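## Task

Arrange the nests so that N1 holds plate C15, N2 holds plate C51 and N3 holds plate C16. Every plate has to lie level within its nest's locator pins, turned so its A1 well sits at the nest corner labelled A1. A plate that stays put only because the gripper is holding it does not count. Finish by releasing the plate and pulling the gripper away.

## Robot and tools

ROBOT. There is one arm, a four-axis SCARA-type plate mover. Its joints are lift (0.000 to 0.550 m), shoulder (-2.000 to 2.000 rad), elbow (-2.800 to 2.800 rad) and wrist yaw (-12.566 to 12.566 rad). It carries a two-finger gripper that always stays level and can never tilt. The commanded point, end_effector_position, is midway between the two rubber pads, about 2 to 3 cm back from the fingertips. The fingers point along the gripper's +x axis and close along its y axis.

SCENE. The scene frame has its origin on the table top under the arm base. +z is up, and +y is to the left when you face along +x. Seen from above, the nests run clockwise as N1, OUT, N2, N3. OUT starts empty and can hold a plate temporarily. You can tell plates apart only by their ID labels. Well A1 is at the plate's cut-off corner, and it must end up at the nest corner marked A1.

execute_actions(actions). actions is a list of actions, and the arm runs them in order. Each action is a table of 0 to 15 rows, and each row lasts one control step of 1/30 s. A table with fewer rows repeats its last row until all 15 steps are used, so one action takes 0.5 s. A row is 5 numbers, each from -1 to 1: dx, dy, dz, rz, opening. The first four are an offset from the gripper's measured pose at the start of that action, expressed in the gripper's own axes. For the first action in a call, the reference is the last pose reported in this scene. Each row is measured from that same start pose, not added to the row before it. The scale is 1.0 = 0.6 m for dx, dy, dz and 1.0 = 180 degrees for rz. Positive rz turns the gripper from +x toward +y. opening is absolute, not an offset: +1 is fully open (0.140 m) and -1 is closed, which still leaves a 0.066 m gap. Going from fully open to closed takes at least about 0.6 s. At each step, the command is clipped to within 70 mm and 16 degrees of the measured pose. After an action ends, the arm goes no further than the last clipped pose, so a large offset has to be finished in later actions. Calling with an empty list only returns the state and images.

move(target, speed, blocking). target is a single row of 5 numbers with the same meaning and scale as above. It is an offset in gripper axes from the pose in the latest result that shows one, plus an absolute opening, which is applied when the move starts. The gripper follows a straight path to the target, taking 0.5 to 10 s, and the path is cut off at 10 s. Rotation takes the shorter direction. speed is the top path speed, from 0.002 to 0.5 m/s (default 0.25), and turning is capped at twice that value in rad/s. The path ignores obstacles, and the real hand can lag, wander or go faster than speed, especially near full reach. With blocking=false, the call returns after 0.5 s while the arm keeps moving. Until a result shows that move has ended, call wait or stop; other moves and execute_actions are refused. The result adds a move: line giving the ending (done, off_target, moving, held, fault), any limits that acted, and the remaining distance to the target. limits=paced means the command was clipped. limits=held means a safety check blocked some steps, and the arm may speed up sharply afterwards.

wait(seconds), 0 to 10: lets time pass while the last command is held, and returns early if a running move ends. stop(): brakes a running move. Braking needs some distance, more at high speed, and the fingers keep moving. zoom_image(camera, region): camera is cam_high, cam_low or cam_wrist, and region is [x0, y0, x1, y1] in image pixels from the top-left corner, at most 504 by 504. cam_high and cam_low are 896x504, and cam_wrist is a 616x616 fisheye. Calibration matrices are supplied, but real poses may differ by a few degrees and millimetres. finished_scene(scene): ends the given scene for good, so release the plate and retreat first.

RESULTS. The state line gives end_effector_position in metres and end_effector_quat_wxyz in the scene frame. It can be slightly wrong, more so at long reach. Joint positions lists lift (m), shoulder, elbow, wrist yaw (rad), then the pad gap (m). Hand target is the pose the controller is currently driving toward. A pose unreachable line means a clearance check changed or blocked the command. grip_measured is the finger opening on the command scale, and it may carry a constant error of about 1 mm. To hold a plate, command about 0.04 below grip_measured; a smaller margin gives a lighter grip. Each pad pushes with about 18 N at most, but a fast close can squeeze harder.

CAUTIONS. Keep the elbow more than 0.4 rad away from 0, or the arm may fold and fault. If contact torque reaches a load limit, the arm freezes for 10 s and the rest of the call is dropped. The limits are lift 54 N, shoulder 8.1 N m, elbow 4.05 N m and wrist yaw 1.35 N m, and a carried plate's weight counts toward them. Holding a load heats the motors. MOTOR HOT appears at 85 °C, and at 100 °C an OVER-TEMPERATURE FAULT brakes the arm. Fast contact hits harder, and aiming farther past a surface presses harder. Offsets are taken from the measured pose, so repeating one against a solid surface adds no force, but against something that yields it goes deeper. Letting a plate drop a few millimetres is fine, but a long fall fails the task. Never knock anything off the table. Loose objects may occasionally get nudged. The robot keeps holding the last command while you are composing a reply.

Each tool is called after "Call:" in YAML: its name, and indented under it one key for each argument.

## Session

Call:
execute_actions:
  actions: []

Scene clock: 0.00 s.
end_effector_position=(+0.4157, -0.4141, +0.3771) grip_measured=+1.00 end_effector_quat_wxyz=(+1.000, +0.000, +0.000, +0.011)
Joint positions: [ 0.372 -0.785  1.938 -1.131  0.14 ]
Motor temperatures (°C, as the motors report them): [35 30 32 30]
Hand target: +0.416, -0.414, +0.377; +1.000, +0.000, +0.000, +0.011
camera_calibration (this result's frames):
cam_wrist: T_world_to_cam=[[0.0216945, -0.999764, -0.001332, -0.413557], [-0.605606, -0.0120814, -0.795673, 0.533406], [0.795469, 0.0180684, -0.605725, 0.000638898], [0, 0, 0, 1]] pos_world=[0.331498, -0.407026, 0.424253]

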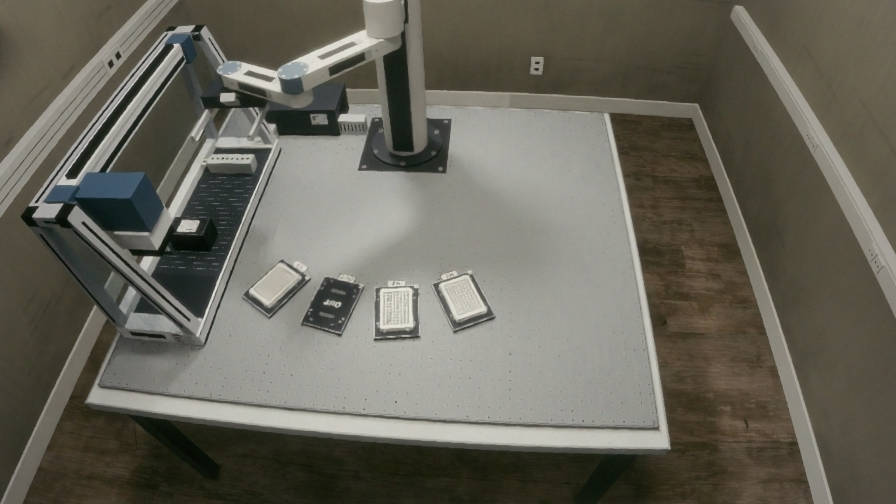

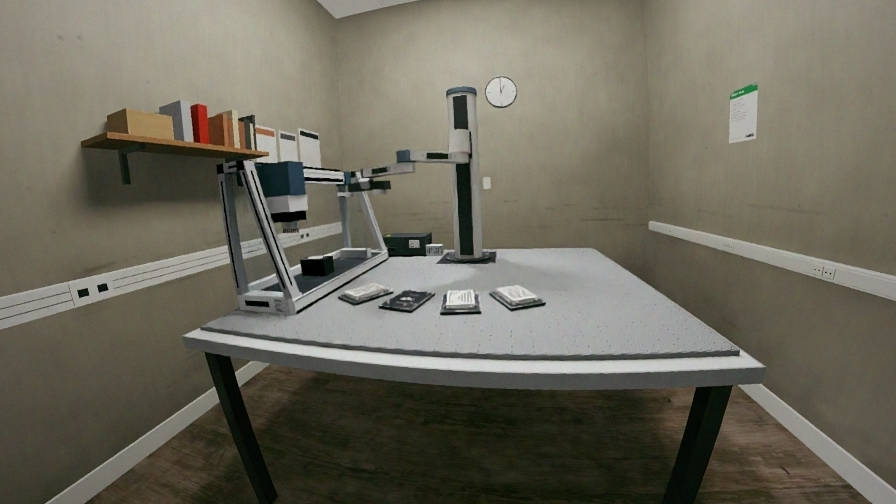

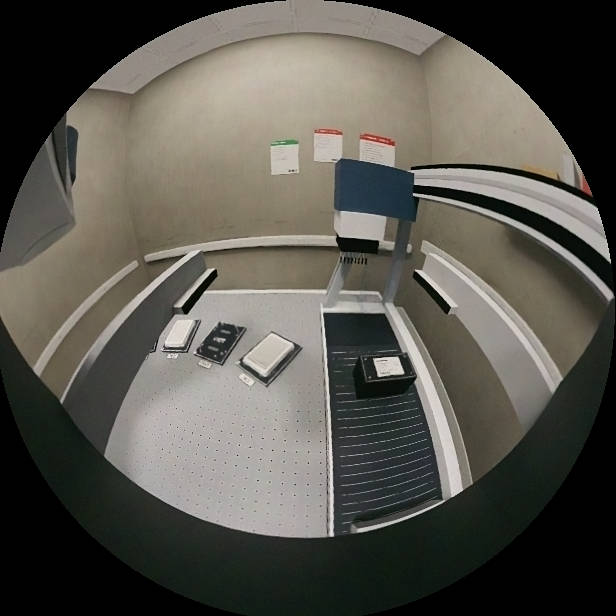

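Call:
zoom_image:
  camera: "cam_high"
  region: [235, 250, 375, 345]

Call:
zoom_image:
  camera: "cam_high"
  region: [365, 255, 505, 350]

Call:
zoom_image:
  camera: "cam_wrist"
  region: [140, 305, 310, 395]

Call:
zoom_image:
  camera: "cam_low"
  region: [330, 275, 555, 325]

Region (235, 250, 375, 345) of cam_high's 896x504 image, scaled by 3.600, with more detail than that image has; it fills the top 342 rows of this view, and the rest is white.

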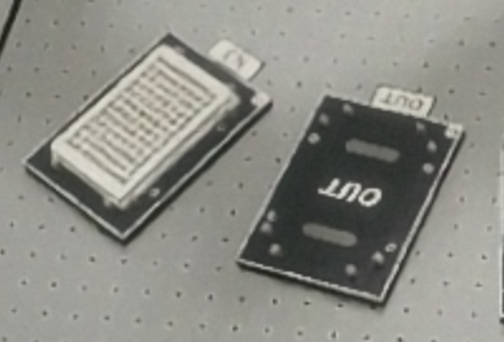

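Region (365, 255, 505, 350) of cam_high's 896x504 image, scaled by 3.600, with more detail than that image has; it fills the top 342 rows of this view, and the rest is white.

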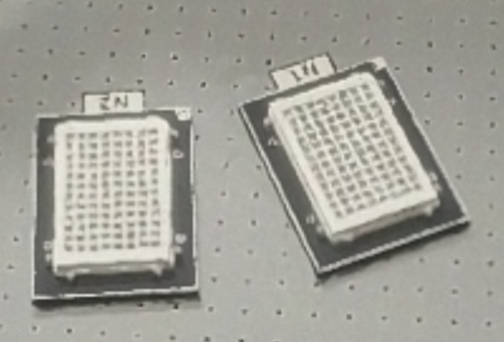

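Region (140, 305, 310, 395) of cam_wrist's 616x616 image, scaled by 2.965, with more detail than that image has; it fills the top 267 rows of this view, and the rest is white.

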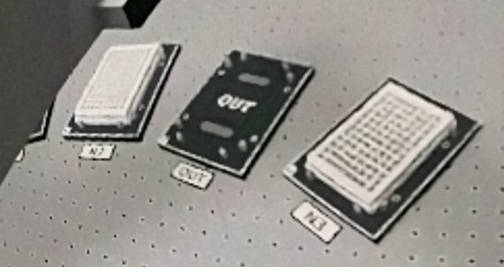

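Region (330, 275, 555, 325) of cam_low's 896x504 image, scaled by 2.240, with more detail than that image has.

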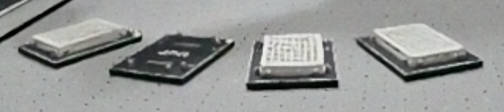

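Call:
zoom_image:
  camera: "cam_high"
  region: [368, 275, 428, 345]

Call:
zoom_image:
  camera: "cam_high"
  region: [428, 265, 500, 335]

Call:
zoom_image:
  camera: "cam_high"
  region: [238, 255, 315, 320]

Call:
zoom_image:
  camera: "cam_wrist"
  region: [230, 325, 305, 390]

Region (368, 275, 428, 345) of cam_high's 896x504 image, scaled by 7.200, with more detail than that image has; it fills the left 432 columns of this view, and the rest is white.

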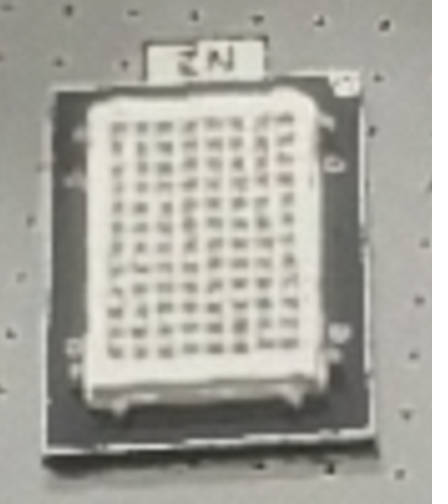

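Region (428, 265, 500, 335) of cam_high's 896x504 image, scaled by 7.000, with more detail than that image has; it fills the top 490 rows of this view, and the rest is white.

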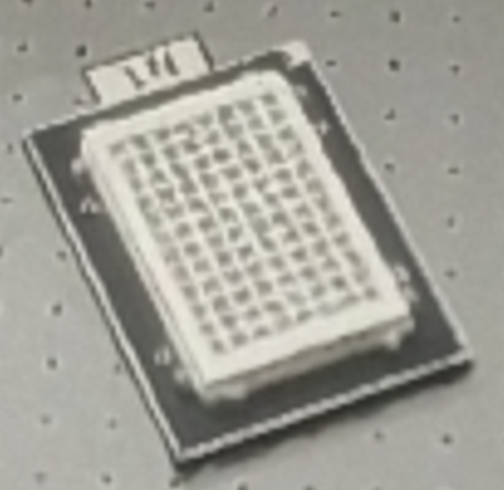

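Region (238, 255, 315, 320) of cam_high's 896x504 image, scaled by 6.545, with more detail than that image has; it fills the top 425 rows of this view, and the rest is white.

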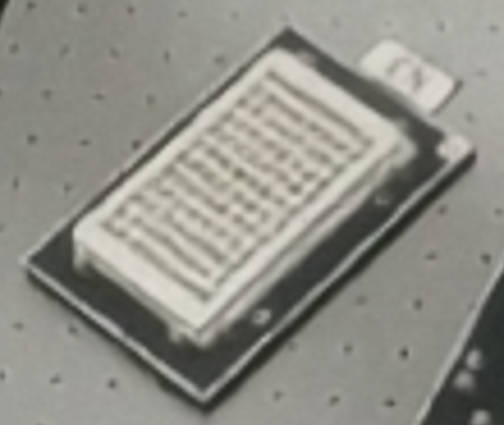

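Region (230, 325, 305, 390) of cam_wrist's 616x616 image, scaled by 6.720, with more detail than that image has; it fills the top 437 rows of this view, and the rest is white.

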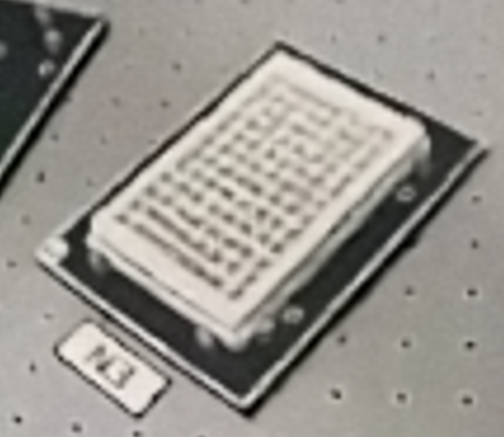

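Call:
move:
  target: [0.2119, 0.7505, -0.5118, 0.0274, -1]
  speed: 0.5

Scene clock: 53.50 s.
end_effector_position=(+0.5329, +0.0393, +0.0699) grip_measured=-1.00 end_effector_quat_wxyz=(+0.999, +0.000, +0.000, +0.055)
Joint positions: [ 0.065  1.084  0.861 -1.835  0.066]
Motor temperatures (°C, as the motors report them): [35 30 32 30]
Hand target: +0.533, +0.039, +0.070; +0.999, +0.000, +0.000, +0.054
Off the commanded pose: 0.000 m, 0 deg.
move: done; limits=paced
camera_calibration (this result's frames):
cam_wrist: T_world_to_cam=[[0.108313, -0.994116, -0.001332, -0.00964018], [-0.602277, -0.0645543, -0.795673, 0.365749], [0.790905, 0.0869839, -0.605725, -0.287037], [0, 0, 0, 1]] pos_world=[0.448345, 0.0389948, 0.117138]

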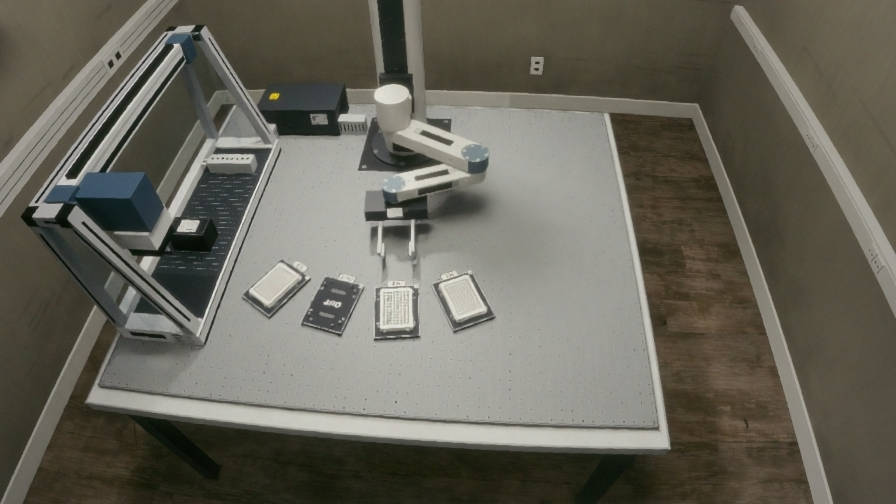

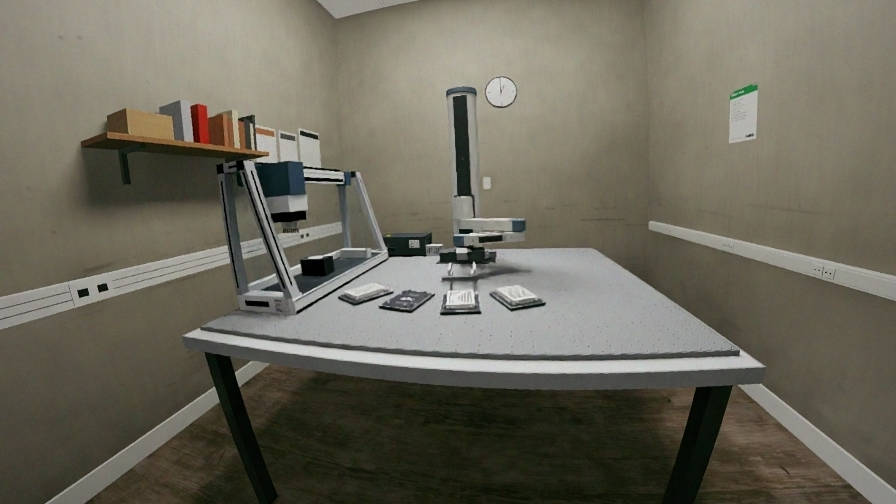

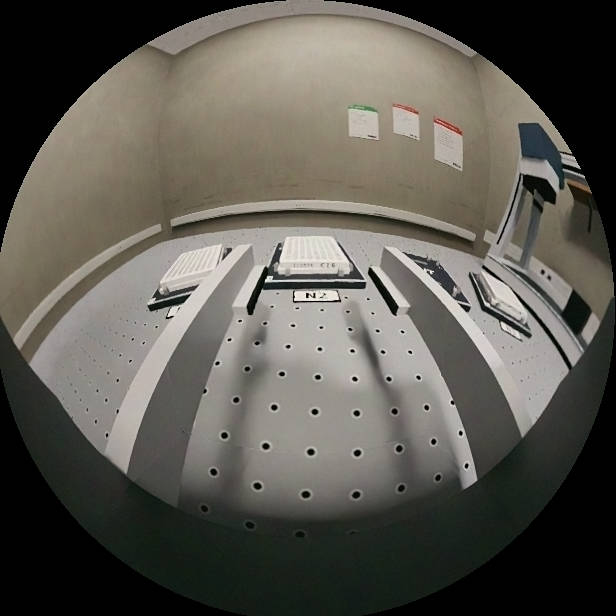

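Call:
zoom_image:
  camera: "cam_wrist"
  region: [255, 228, 375, 298]

Call:
zoom_image:
  camera: "cam_wrist"
  region: [140, 235, 240, 320]

Call:
zoom_image:
  camera: "cam_wrist"
  region: [460, 262, 540, 345]

Call:
zoom_image:
  camera: "cam_wrist"
  region: [395, 245, 480, 320]

Region (255, 228, 375, 298) of cam_wrist's 616x616 image, scaled by 4.200, with more detail than that image has; it fills the top 294 rows of this view, and the rest is white.

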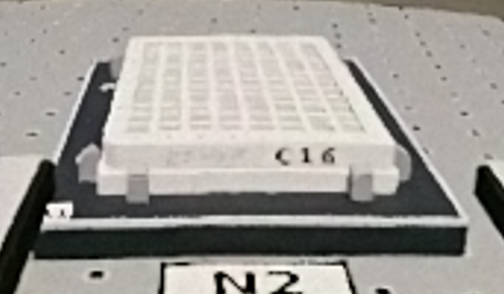

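Region (140, 235, 240, 320) of cam_wrist's 616x616 image, scaled by 5.040, with more detail than that image has; it fills the top 428 rows of this view, and the rest is white.

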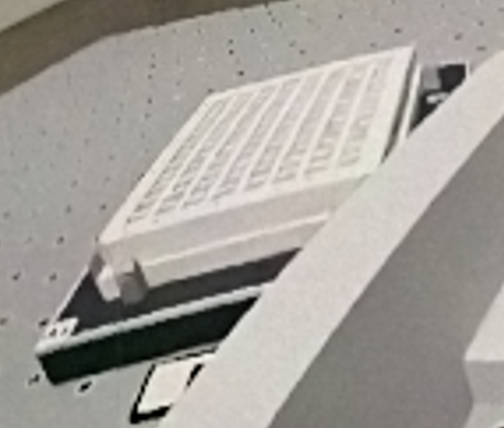

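Region (460, 262, 540, 345) of cam_wrist's 616x616 image, scaled by 6.072, with more detail than that image has; it fills the left 486 columns of this view, and the rest is white.

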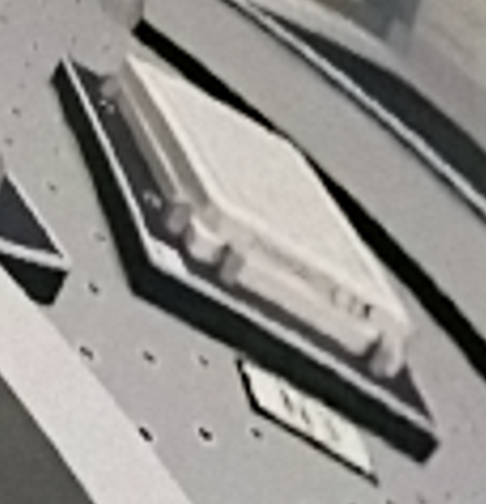

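Region (395, 245, 480, 320) of cam_wrist's 616x616 image, scaled by 5.929, with more detail than that image has; it fills the top 445 rows of this view, and the rest is white.

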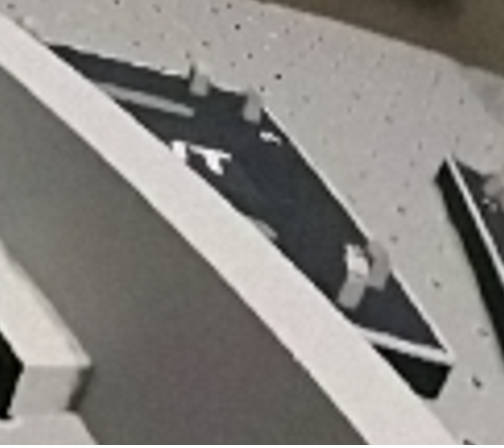

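Call:
zoom_image:
  camera: "cam_wrist"
  region: [495, 295, 535, 330]

Call:
zoom_image:
  camera: "cam_wrist"
  region: [290, 255, 350, 280]

Call:
zoom_image:
  camera: "cam_wrist"
  region: [190, 238, 240, 278]

Call:
zoom_image:
  camera: "cam_wrist"
  region: [148, 270, 198, 305]

Region (495, 295, 535, 330) of cam_wrist's 616x616 image, scaled by 12.600, with more detail than that image has; it fills the top 441 rows of this view, and the rest is white.

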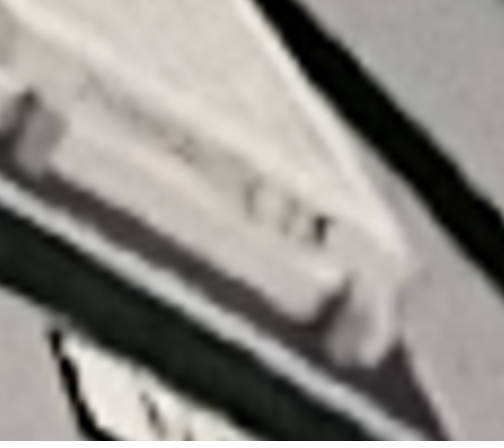

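Region (290, 255, 350, 280) of cam_wrist's 616x616 image, scaled by 8.400, with more detail than that image has; it fills the top 210 rows of this view, and the rest is white.

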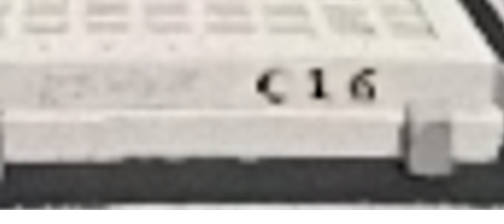

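Region (190, 238, 240, 278) of cam_wrist's 616x616 image, scaled by 10.080, with more detail than that image has; it fills the top 403 rows of this view, and the rest is white.

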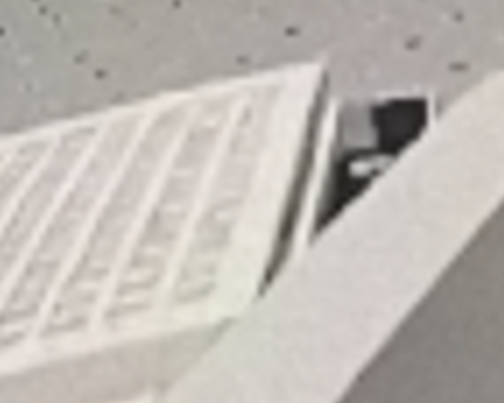

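Region (148, 270, 198, 305) of cam_wrist's 616x616 image, scaled by 10.080, with more detail than that image has; it fills the top 353 rows of this view, and the rest is white.

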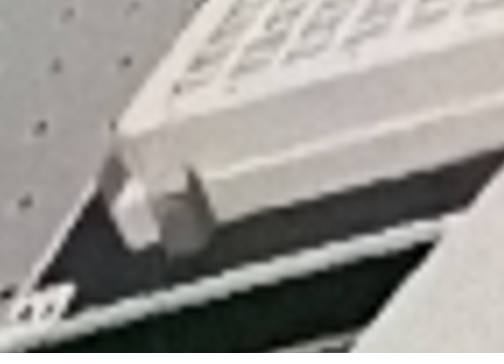

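Call:
move:
  target: [0.1237, -0.5815, -0.0298, -0.2145, 0.0]
  speed: 0.5

Scene clock: 114.70 s.
end_effector_position=(+0.6446, -0.2996, +0.0521) grip_measured=+0.00 end_effector_quat_wxyz=(+0.960, +0.000, +0.000, -0.278)
Joint positions: [ 0.047  0.016  1.857 -2.437  0.103]
Motor temperatures (°C, as the motors report them): [35 30 32 30]
Hand target: +0.645, -0.300, +0.052; +0.960, +0.000, +0.000, -0.279
Off the commanded pose: 0.000 m, 0 deg.
move: done; limits=paced
camera_calibration (this result's frames):
cam_wrist: T_world_to_cam=[[-0.535508, -0.844529, -0.001332, 0.101233], [-0.510986, 0.325267, -0.795673, 0.454891], [0.672402, -0.425409, -0.605725, -0.433866], [0, 0, 0, 1]] pos_world=[0.578387, -0.247037, 0.0992758]

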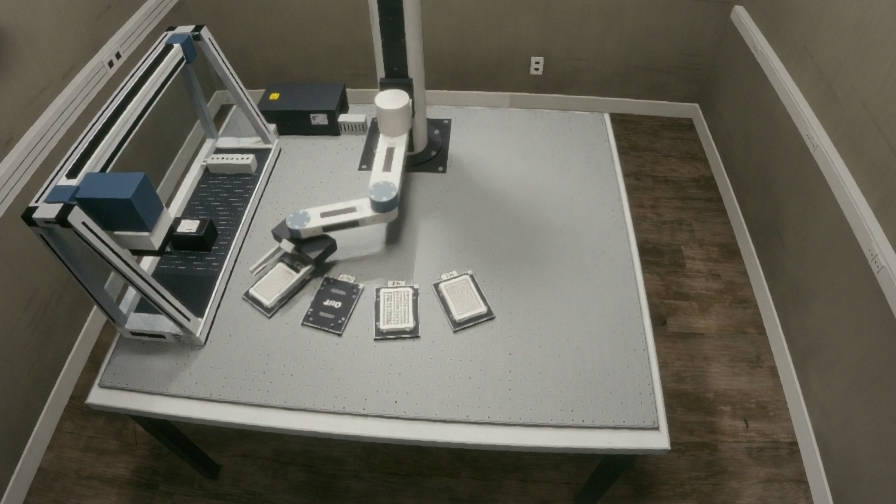

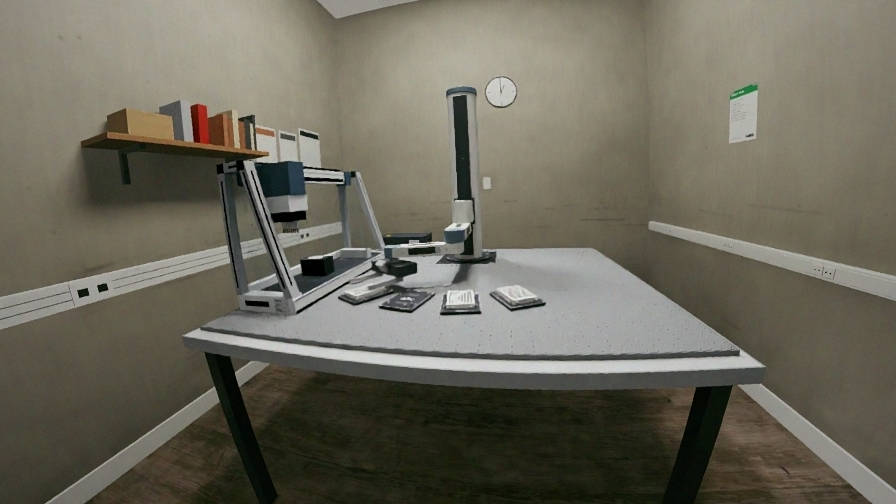

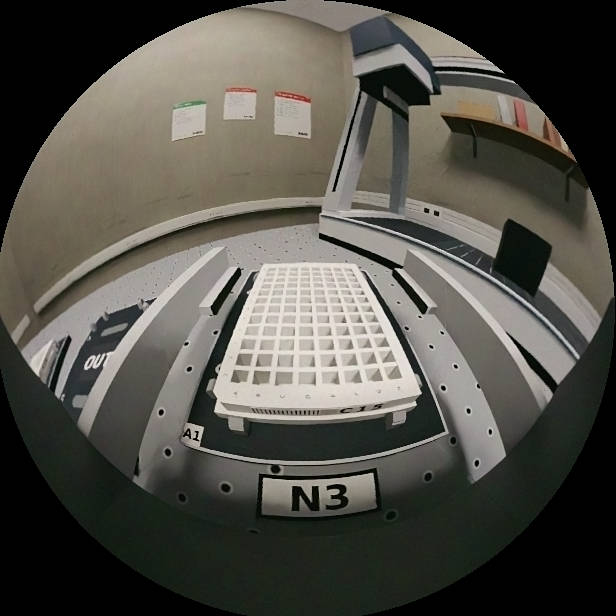

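Call:
execute_actions:
  actions: []

Scene clock: 150.00 s.
end_effector_position=(+0.6446, -0.2995, +0.0521) grip_measured=+0.00 end_effector_quat_wxyz=(+0.960, +0.000, +0.000, -0.278)
Joint positions: [ 0.047  0.016  1.857 -2.437  0.103]
Motor temperatures (°C, as the motors report them): [35 30 32 30]
Hand target: +0.645, -0.300, +0.052; +0.960, +0.000, +0.000, -0.279
Off the commanded pose: 0.000 m, 0 deg.
camera_calibration (this result's frames):
cam_wrist: T_world_to_cam=[[-0.535499, -0.844535, -0.001332, 0.101235], [-0.510989, 0.325261, -0.795673, 0.454891], [0.672407, -0.425402, -0.605725, -0.433867], [0, 0, 0, 1]] pos_world=[0.578391, -0.24703, 0.0992758]

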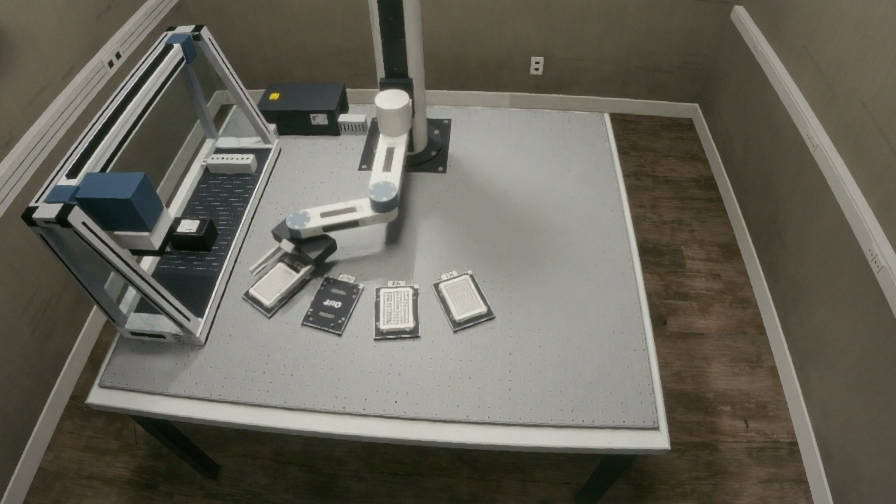

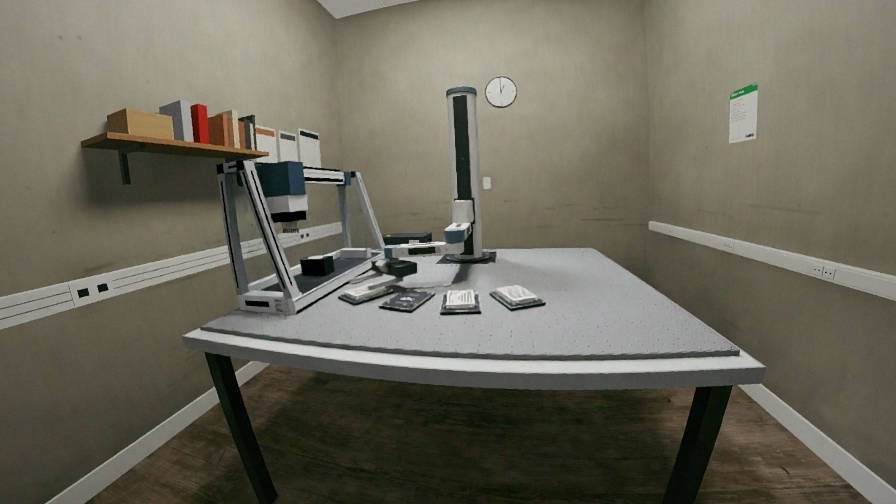

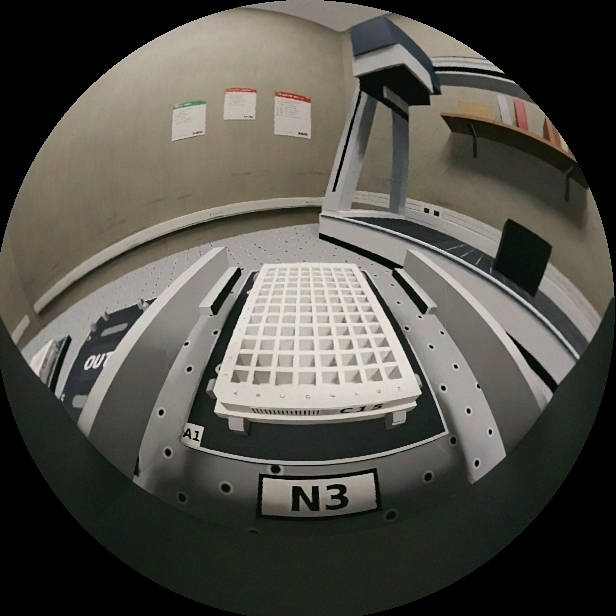

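Call:
zoom_image:
  camera: "cam_wrist"
  region: [170, 360, 320, 470]

Call:
zoom_image:
  camera: "cam_wrist"
  region: [320, 360, 470, 470]

Region (170, 360, 320, 470) of cam_wrist's 616x616 image, scaled by 3.360, with more detail than that image has; it fills the top 370 rows of this view, and the rest is white.

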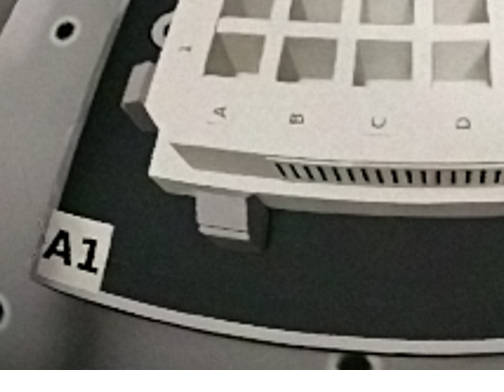

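Region (320, 360, 470, 470) of cam_wrist's 616x616 image, scaled by 3.360, with more detail than that image has; it fills the top 370 rows of this view, and the rest is white.

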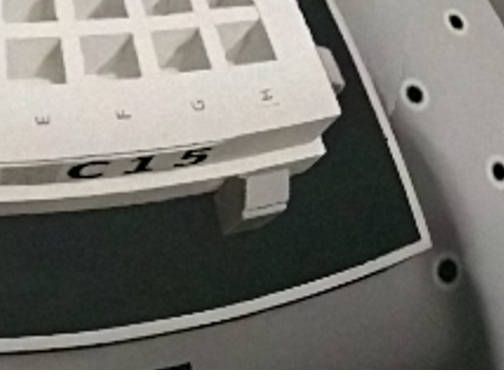

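Call:
execute_actions:
  actions:
    - [[0.003,0.003,-0.001,0.0015,-0.02],[0.005,0.0057,-0.003,0.0029,-0.04],[0.005,0.0057,-0.006,0.0029,-0.06],[0.005,0.0057,-0.010,0.0029,-0.08],[0.005,0.0057,-0.014,0.0029,-0.10],[0.005,0.0057,-0.018,0.0029,-0.13],[0.005,0.0057,-0.022,0.0029,-0.16],[0.005,0.0057,-0.025,0.0029,-0.19],[0.005,0.0057,-0.0275,0.0029,-0.22],[0.005,0.0057,-0.029,0.0029,-0.25],[0.005,0.0057,-0.030,0.0029,-0.28],[0.005,0.0057,-0.0302,0.0029,-0.31],[0.005,0.0057,-0.0302,0.0029,-0.34]]

Call:
zoom_image:
  camera: "cam_wrist"
  region: [130, 330, 310, 490]

Call:
zoom_image:
  camera: "cam_wrist"
  region: [330, 330, 510, 490]

Scene clock: 194.23 s.
end_effector_position=(+0.6490, -0.2981, +0.0339) grip_measured=-0.34 end_effector_quat_wxyz=(+0.962, +0.000, +0.000, -0.274)
Joint positions: [ 0.029  0.013  1.876 -2.444  0.09 ]
Motor temperatures (°C, as the motors report them): [35 30 32 30]
Hand target: +0.649, -0.298, +0.034; +0.962, +0.000, +0.000, -0.274
Off the commanded pose: 0.000 m, 0 deg.
camera_calibration (this result's frames):
cam_wrist: T_world_to_cam=[[-0.527359, -0.849642, -0.001332, 0.0979564], [-0.514091, 0.320336, -0.795673, 0.442794], [0.676463, -0.41892, -0.605725, -0.447947], [0, 0, 0, 1]] pos_world=[0.582314, -0.246269, 0.0811171]

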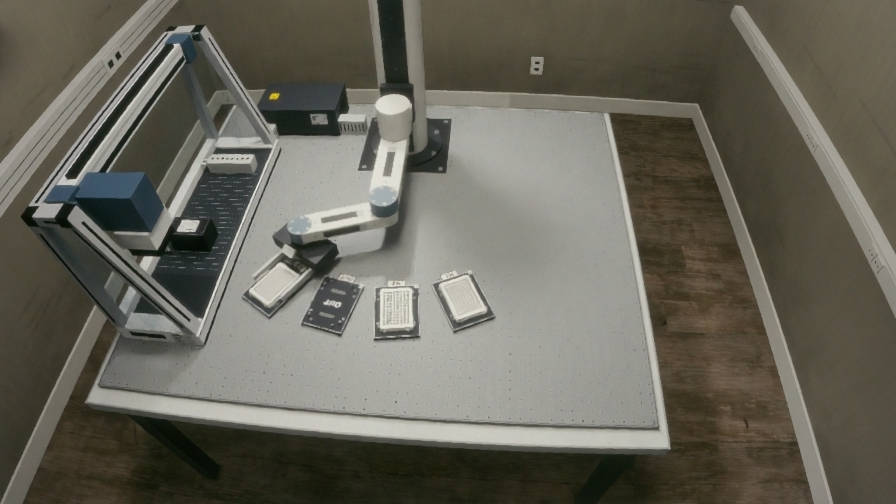

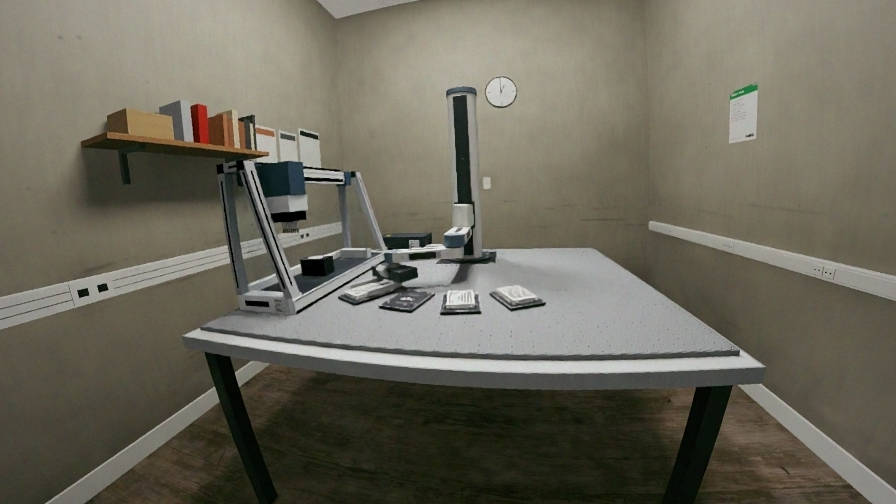

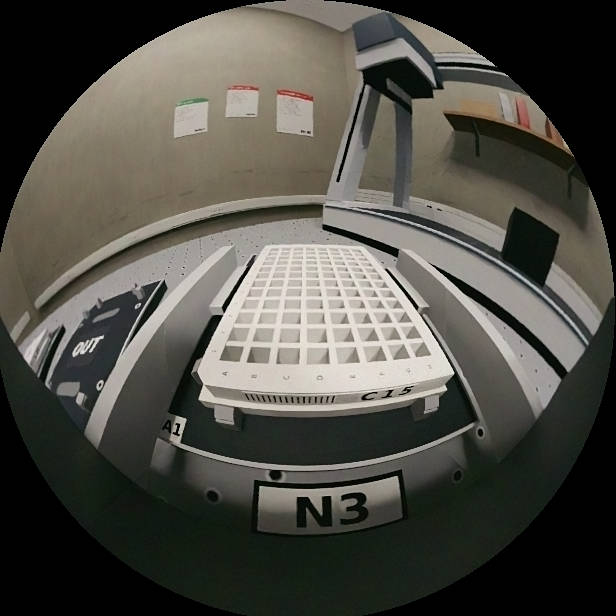

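Region (130, 330, 310, 490) of cam_wrist's 616x616 image, scaled by 2.800, with more detail than that image has.

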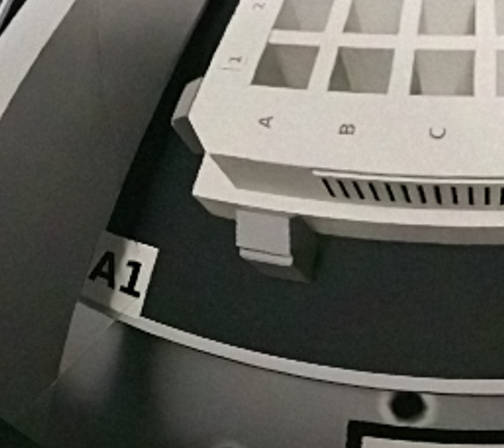

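Region (330, 330, 510, 490) of cam_wrist's 616x616 image, scaled by 2.800, with more detail than that image has.

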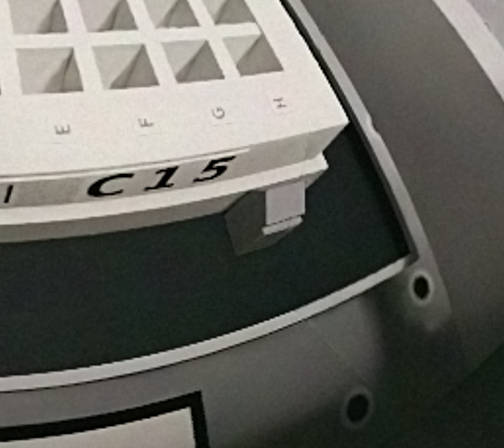

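Call:
zoom_image:
  camera: "cam_wrist"
  region: [180, 230, 300, 350]

Call:
zoom_image:
  camera: "cam_wrist"
  region: [350, 230, 470, 350]

Region (180, 230, 300, 350) of cam_wrist's 616x616 image, scaled by 4.200, with more detail than that image has.

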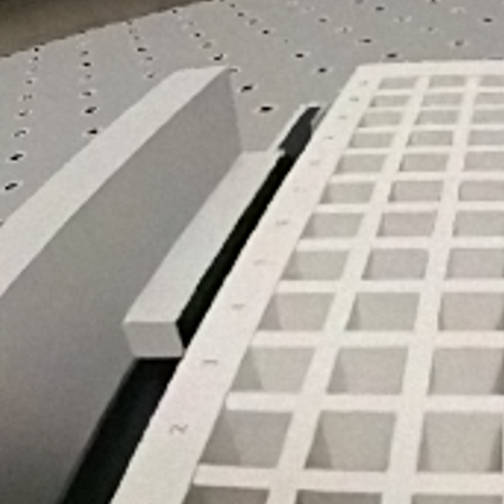

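Region (350, 230, 470, 350) of cam_wrist's 616x616 image, scaled by 4.200, with more detail than that image has.

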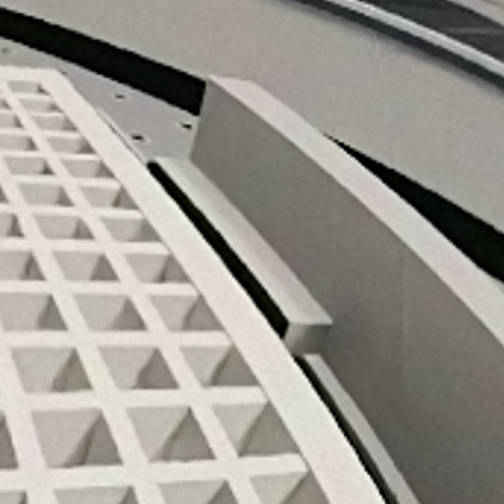

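Call:
execute_actions:
  actions:
    - [[0,0,0,0,-0.37],[0,0,0,0,-0.40],[0,0,0,0,-0.43],[0,0,0,0,-0.45],[0,0,0,0,-0.47],[0,0,0,0,-0.49],[0,0,0,0,-0.51],[0,0,0,0,-0.53],[0,0,0,0,-0.55],[0,0,0,0,-0.57],[0,0,0,0,-0.59],[0,0,0,0,-0.60]]

Scene clock: 213.77 s.
end_effector_position=(+0.6492, -0.2980, +0.0339) grip_measured=-0.57 end_effector_quat_wxyz=(+0.962, +0.000, +0.000, -0.274)
Joint positions: [ 0.029  0.013  1.876 -2.443  0.082]
Motor temperatures (°C, as the motors report them): [35 30 32 30]
Hand target: +0.649, -0.298, +0.034; +0.962, +0.000, +0.000, -0.274
Off the commanded pose: 0.000 m, 0 deg.
camera_calibration (this result's frames):
cam_wrist: T_world_to_cam=[[-0.526776, -0.850003, -0.001332, 0.0976516], [-0.514311, 0.319983, -0.795673, 0.442852], [0.67675, -0.418457, -0.605725, -0.448016], [0, 0, 0, 1]] pos_world=[0.582399, -0.246176, 0.0811208]

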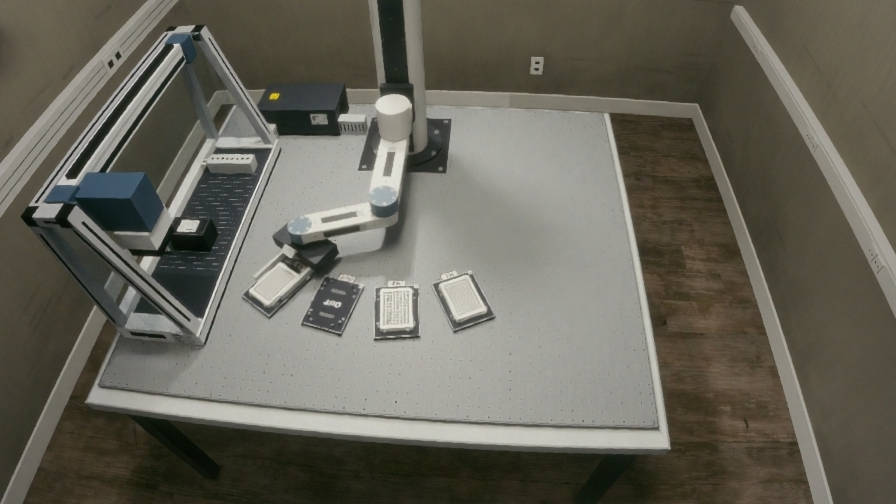

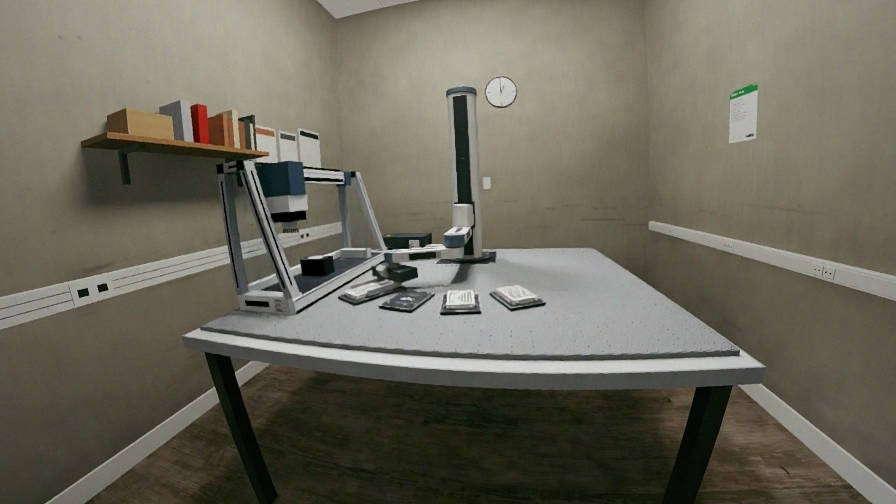

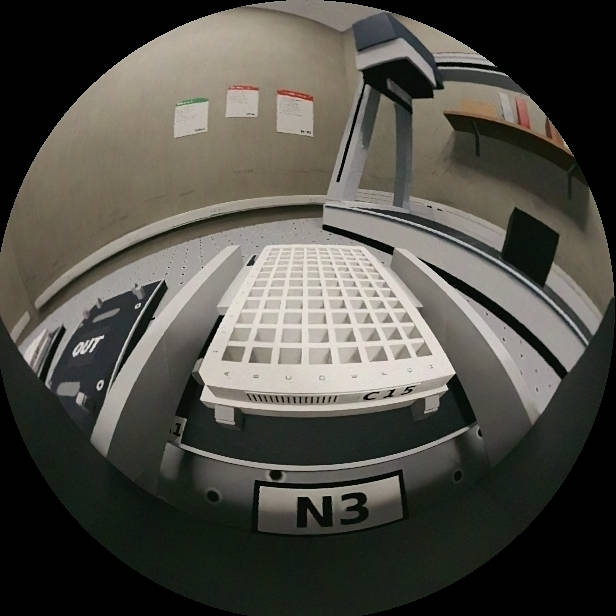

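Call:
execute_actions:
  actions:
    - [[0,0,0,0,-0.62],[0,0,0,0,-0.62],[0,0,0.001,0,-0.62],[0,0,0.003,0,-0.62],[0,0,0.006,0,-0.62],[0,0,0.010,0,-0.62],[0,0,0.014,0,-0.62],[0,0,0.018,0,-0.62],[0,0,0.022,0,-0.62],[0,0,0.025,0,-0.62],[0,0,0.027,0,-0.62],[0,0,0.0285,0,-0.62]]

Call:
move:
  target: [-0.08715,0.2950,0,0.1037,-0.62]
  speed: 0.45

Scene clock: 229.57 s.
end_effector_position=(+0.6492, -0.2980, +0.0511) grip_measured=-0.57 end_effector_quat_wxyz=(+0.962, +0.000, +0.000, -0.273)
Joint positions: [ 0.046  0.013  1.876 -2.443  0.082]
Motor temperatures (°C, as the motors report them): [35 30 32 30]
Hand target: +0.649, -0.298, +0.051; +0.962, +0.000, +0.000, -0.274
Off the commanded pose: 0.000 m, 0 deg.
camera_calibration (this result's frames):
cam_wrist: T_world_to_cam=[[-0.526756, -0.850016, -0.001332, 0.0976662], [-0.514318, 0.319971, -0.795673, 0.456505], [0.676761, -0.41844, -0.605725, -0.437629], [0, 0, 0, 1]] pos_world=[0.582405, -0.246172, 0.0982762]

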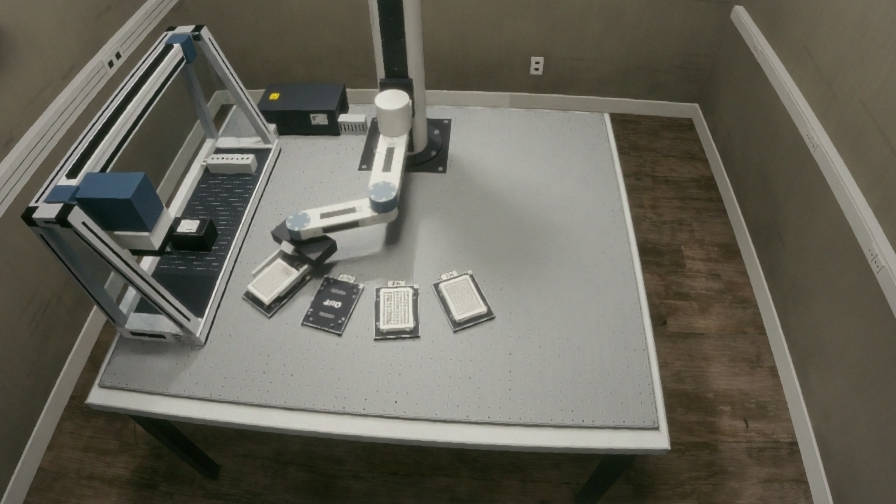

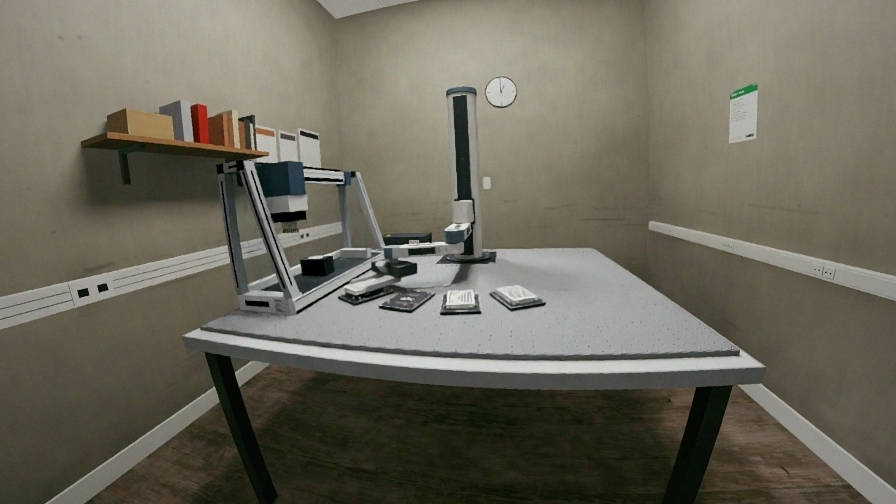

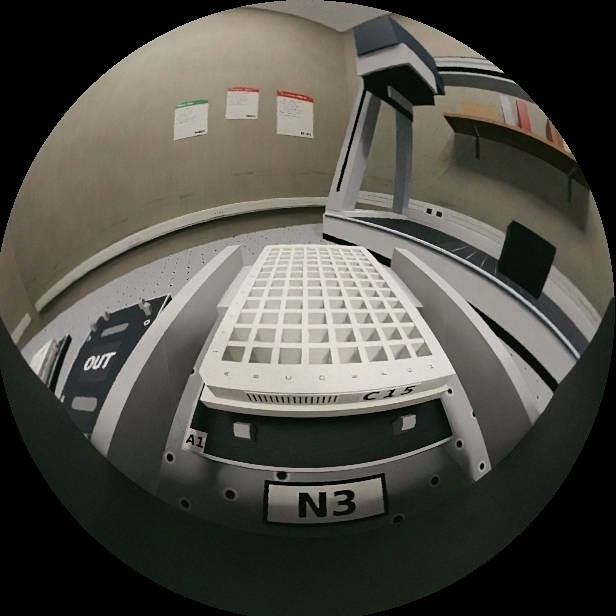

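Scene clock: 230.47 s.
end_effector_position=(+0.6979, -0.1197, +0.0511) grip_measured=-0.57 end_effector_quat_wxyz=(+0.994, +0.000, +0.000, -0.114)
Joint positions: [ 0.046  0.417  1.729 -2.373  0.082]
Motor temperatures (°C, as the motors report them): [35 30 32 30]
Hand target: +0.698, -0.120, +0.051; +0.993, +0.000, +0.000, -0.114
Off the commanded pose: 0.000 m, 0 deg.
move: done
camera_calibration (this result's frames):
cam_wrist: T_world_to_cam=[[-0.226289, -0.974059, -0.001332, 0.0503354], [-0.589773, 0.138101, -0.795673, 0.455396], [0.775217, -0.179266, -0.605725, -0.436104], [0, 0, 0, 1]] pos_world=[0.618046, -0.0920398, 0.0982541]

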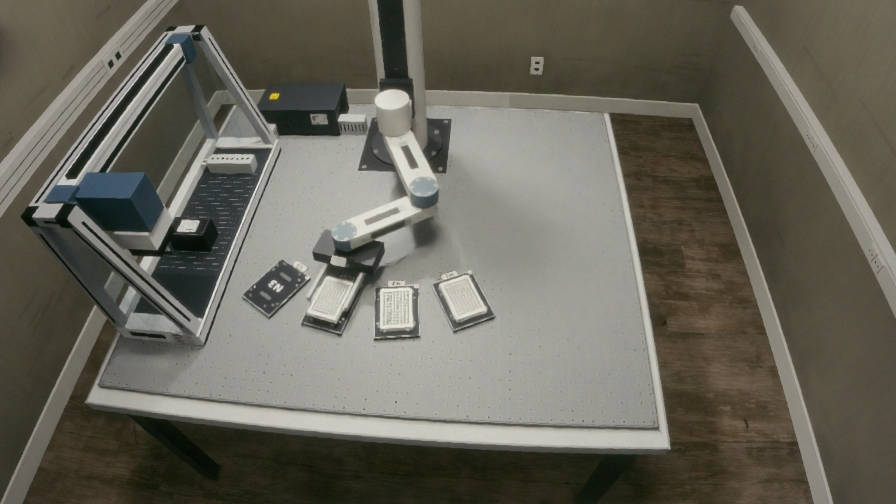

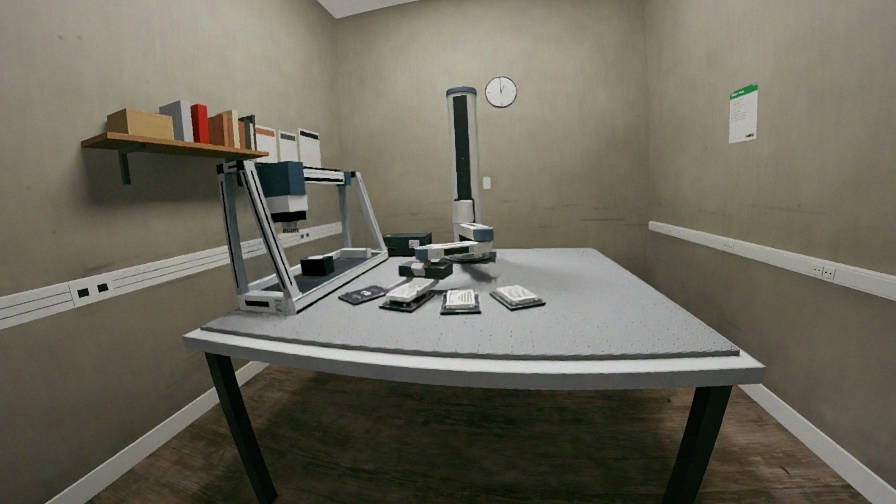

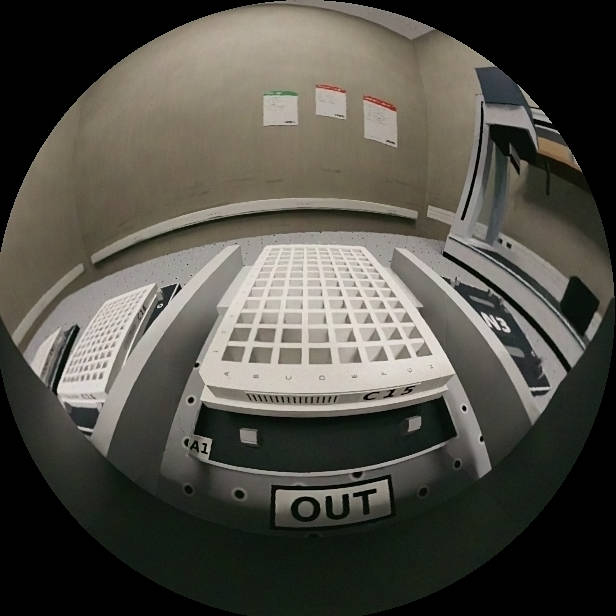

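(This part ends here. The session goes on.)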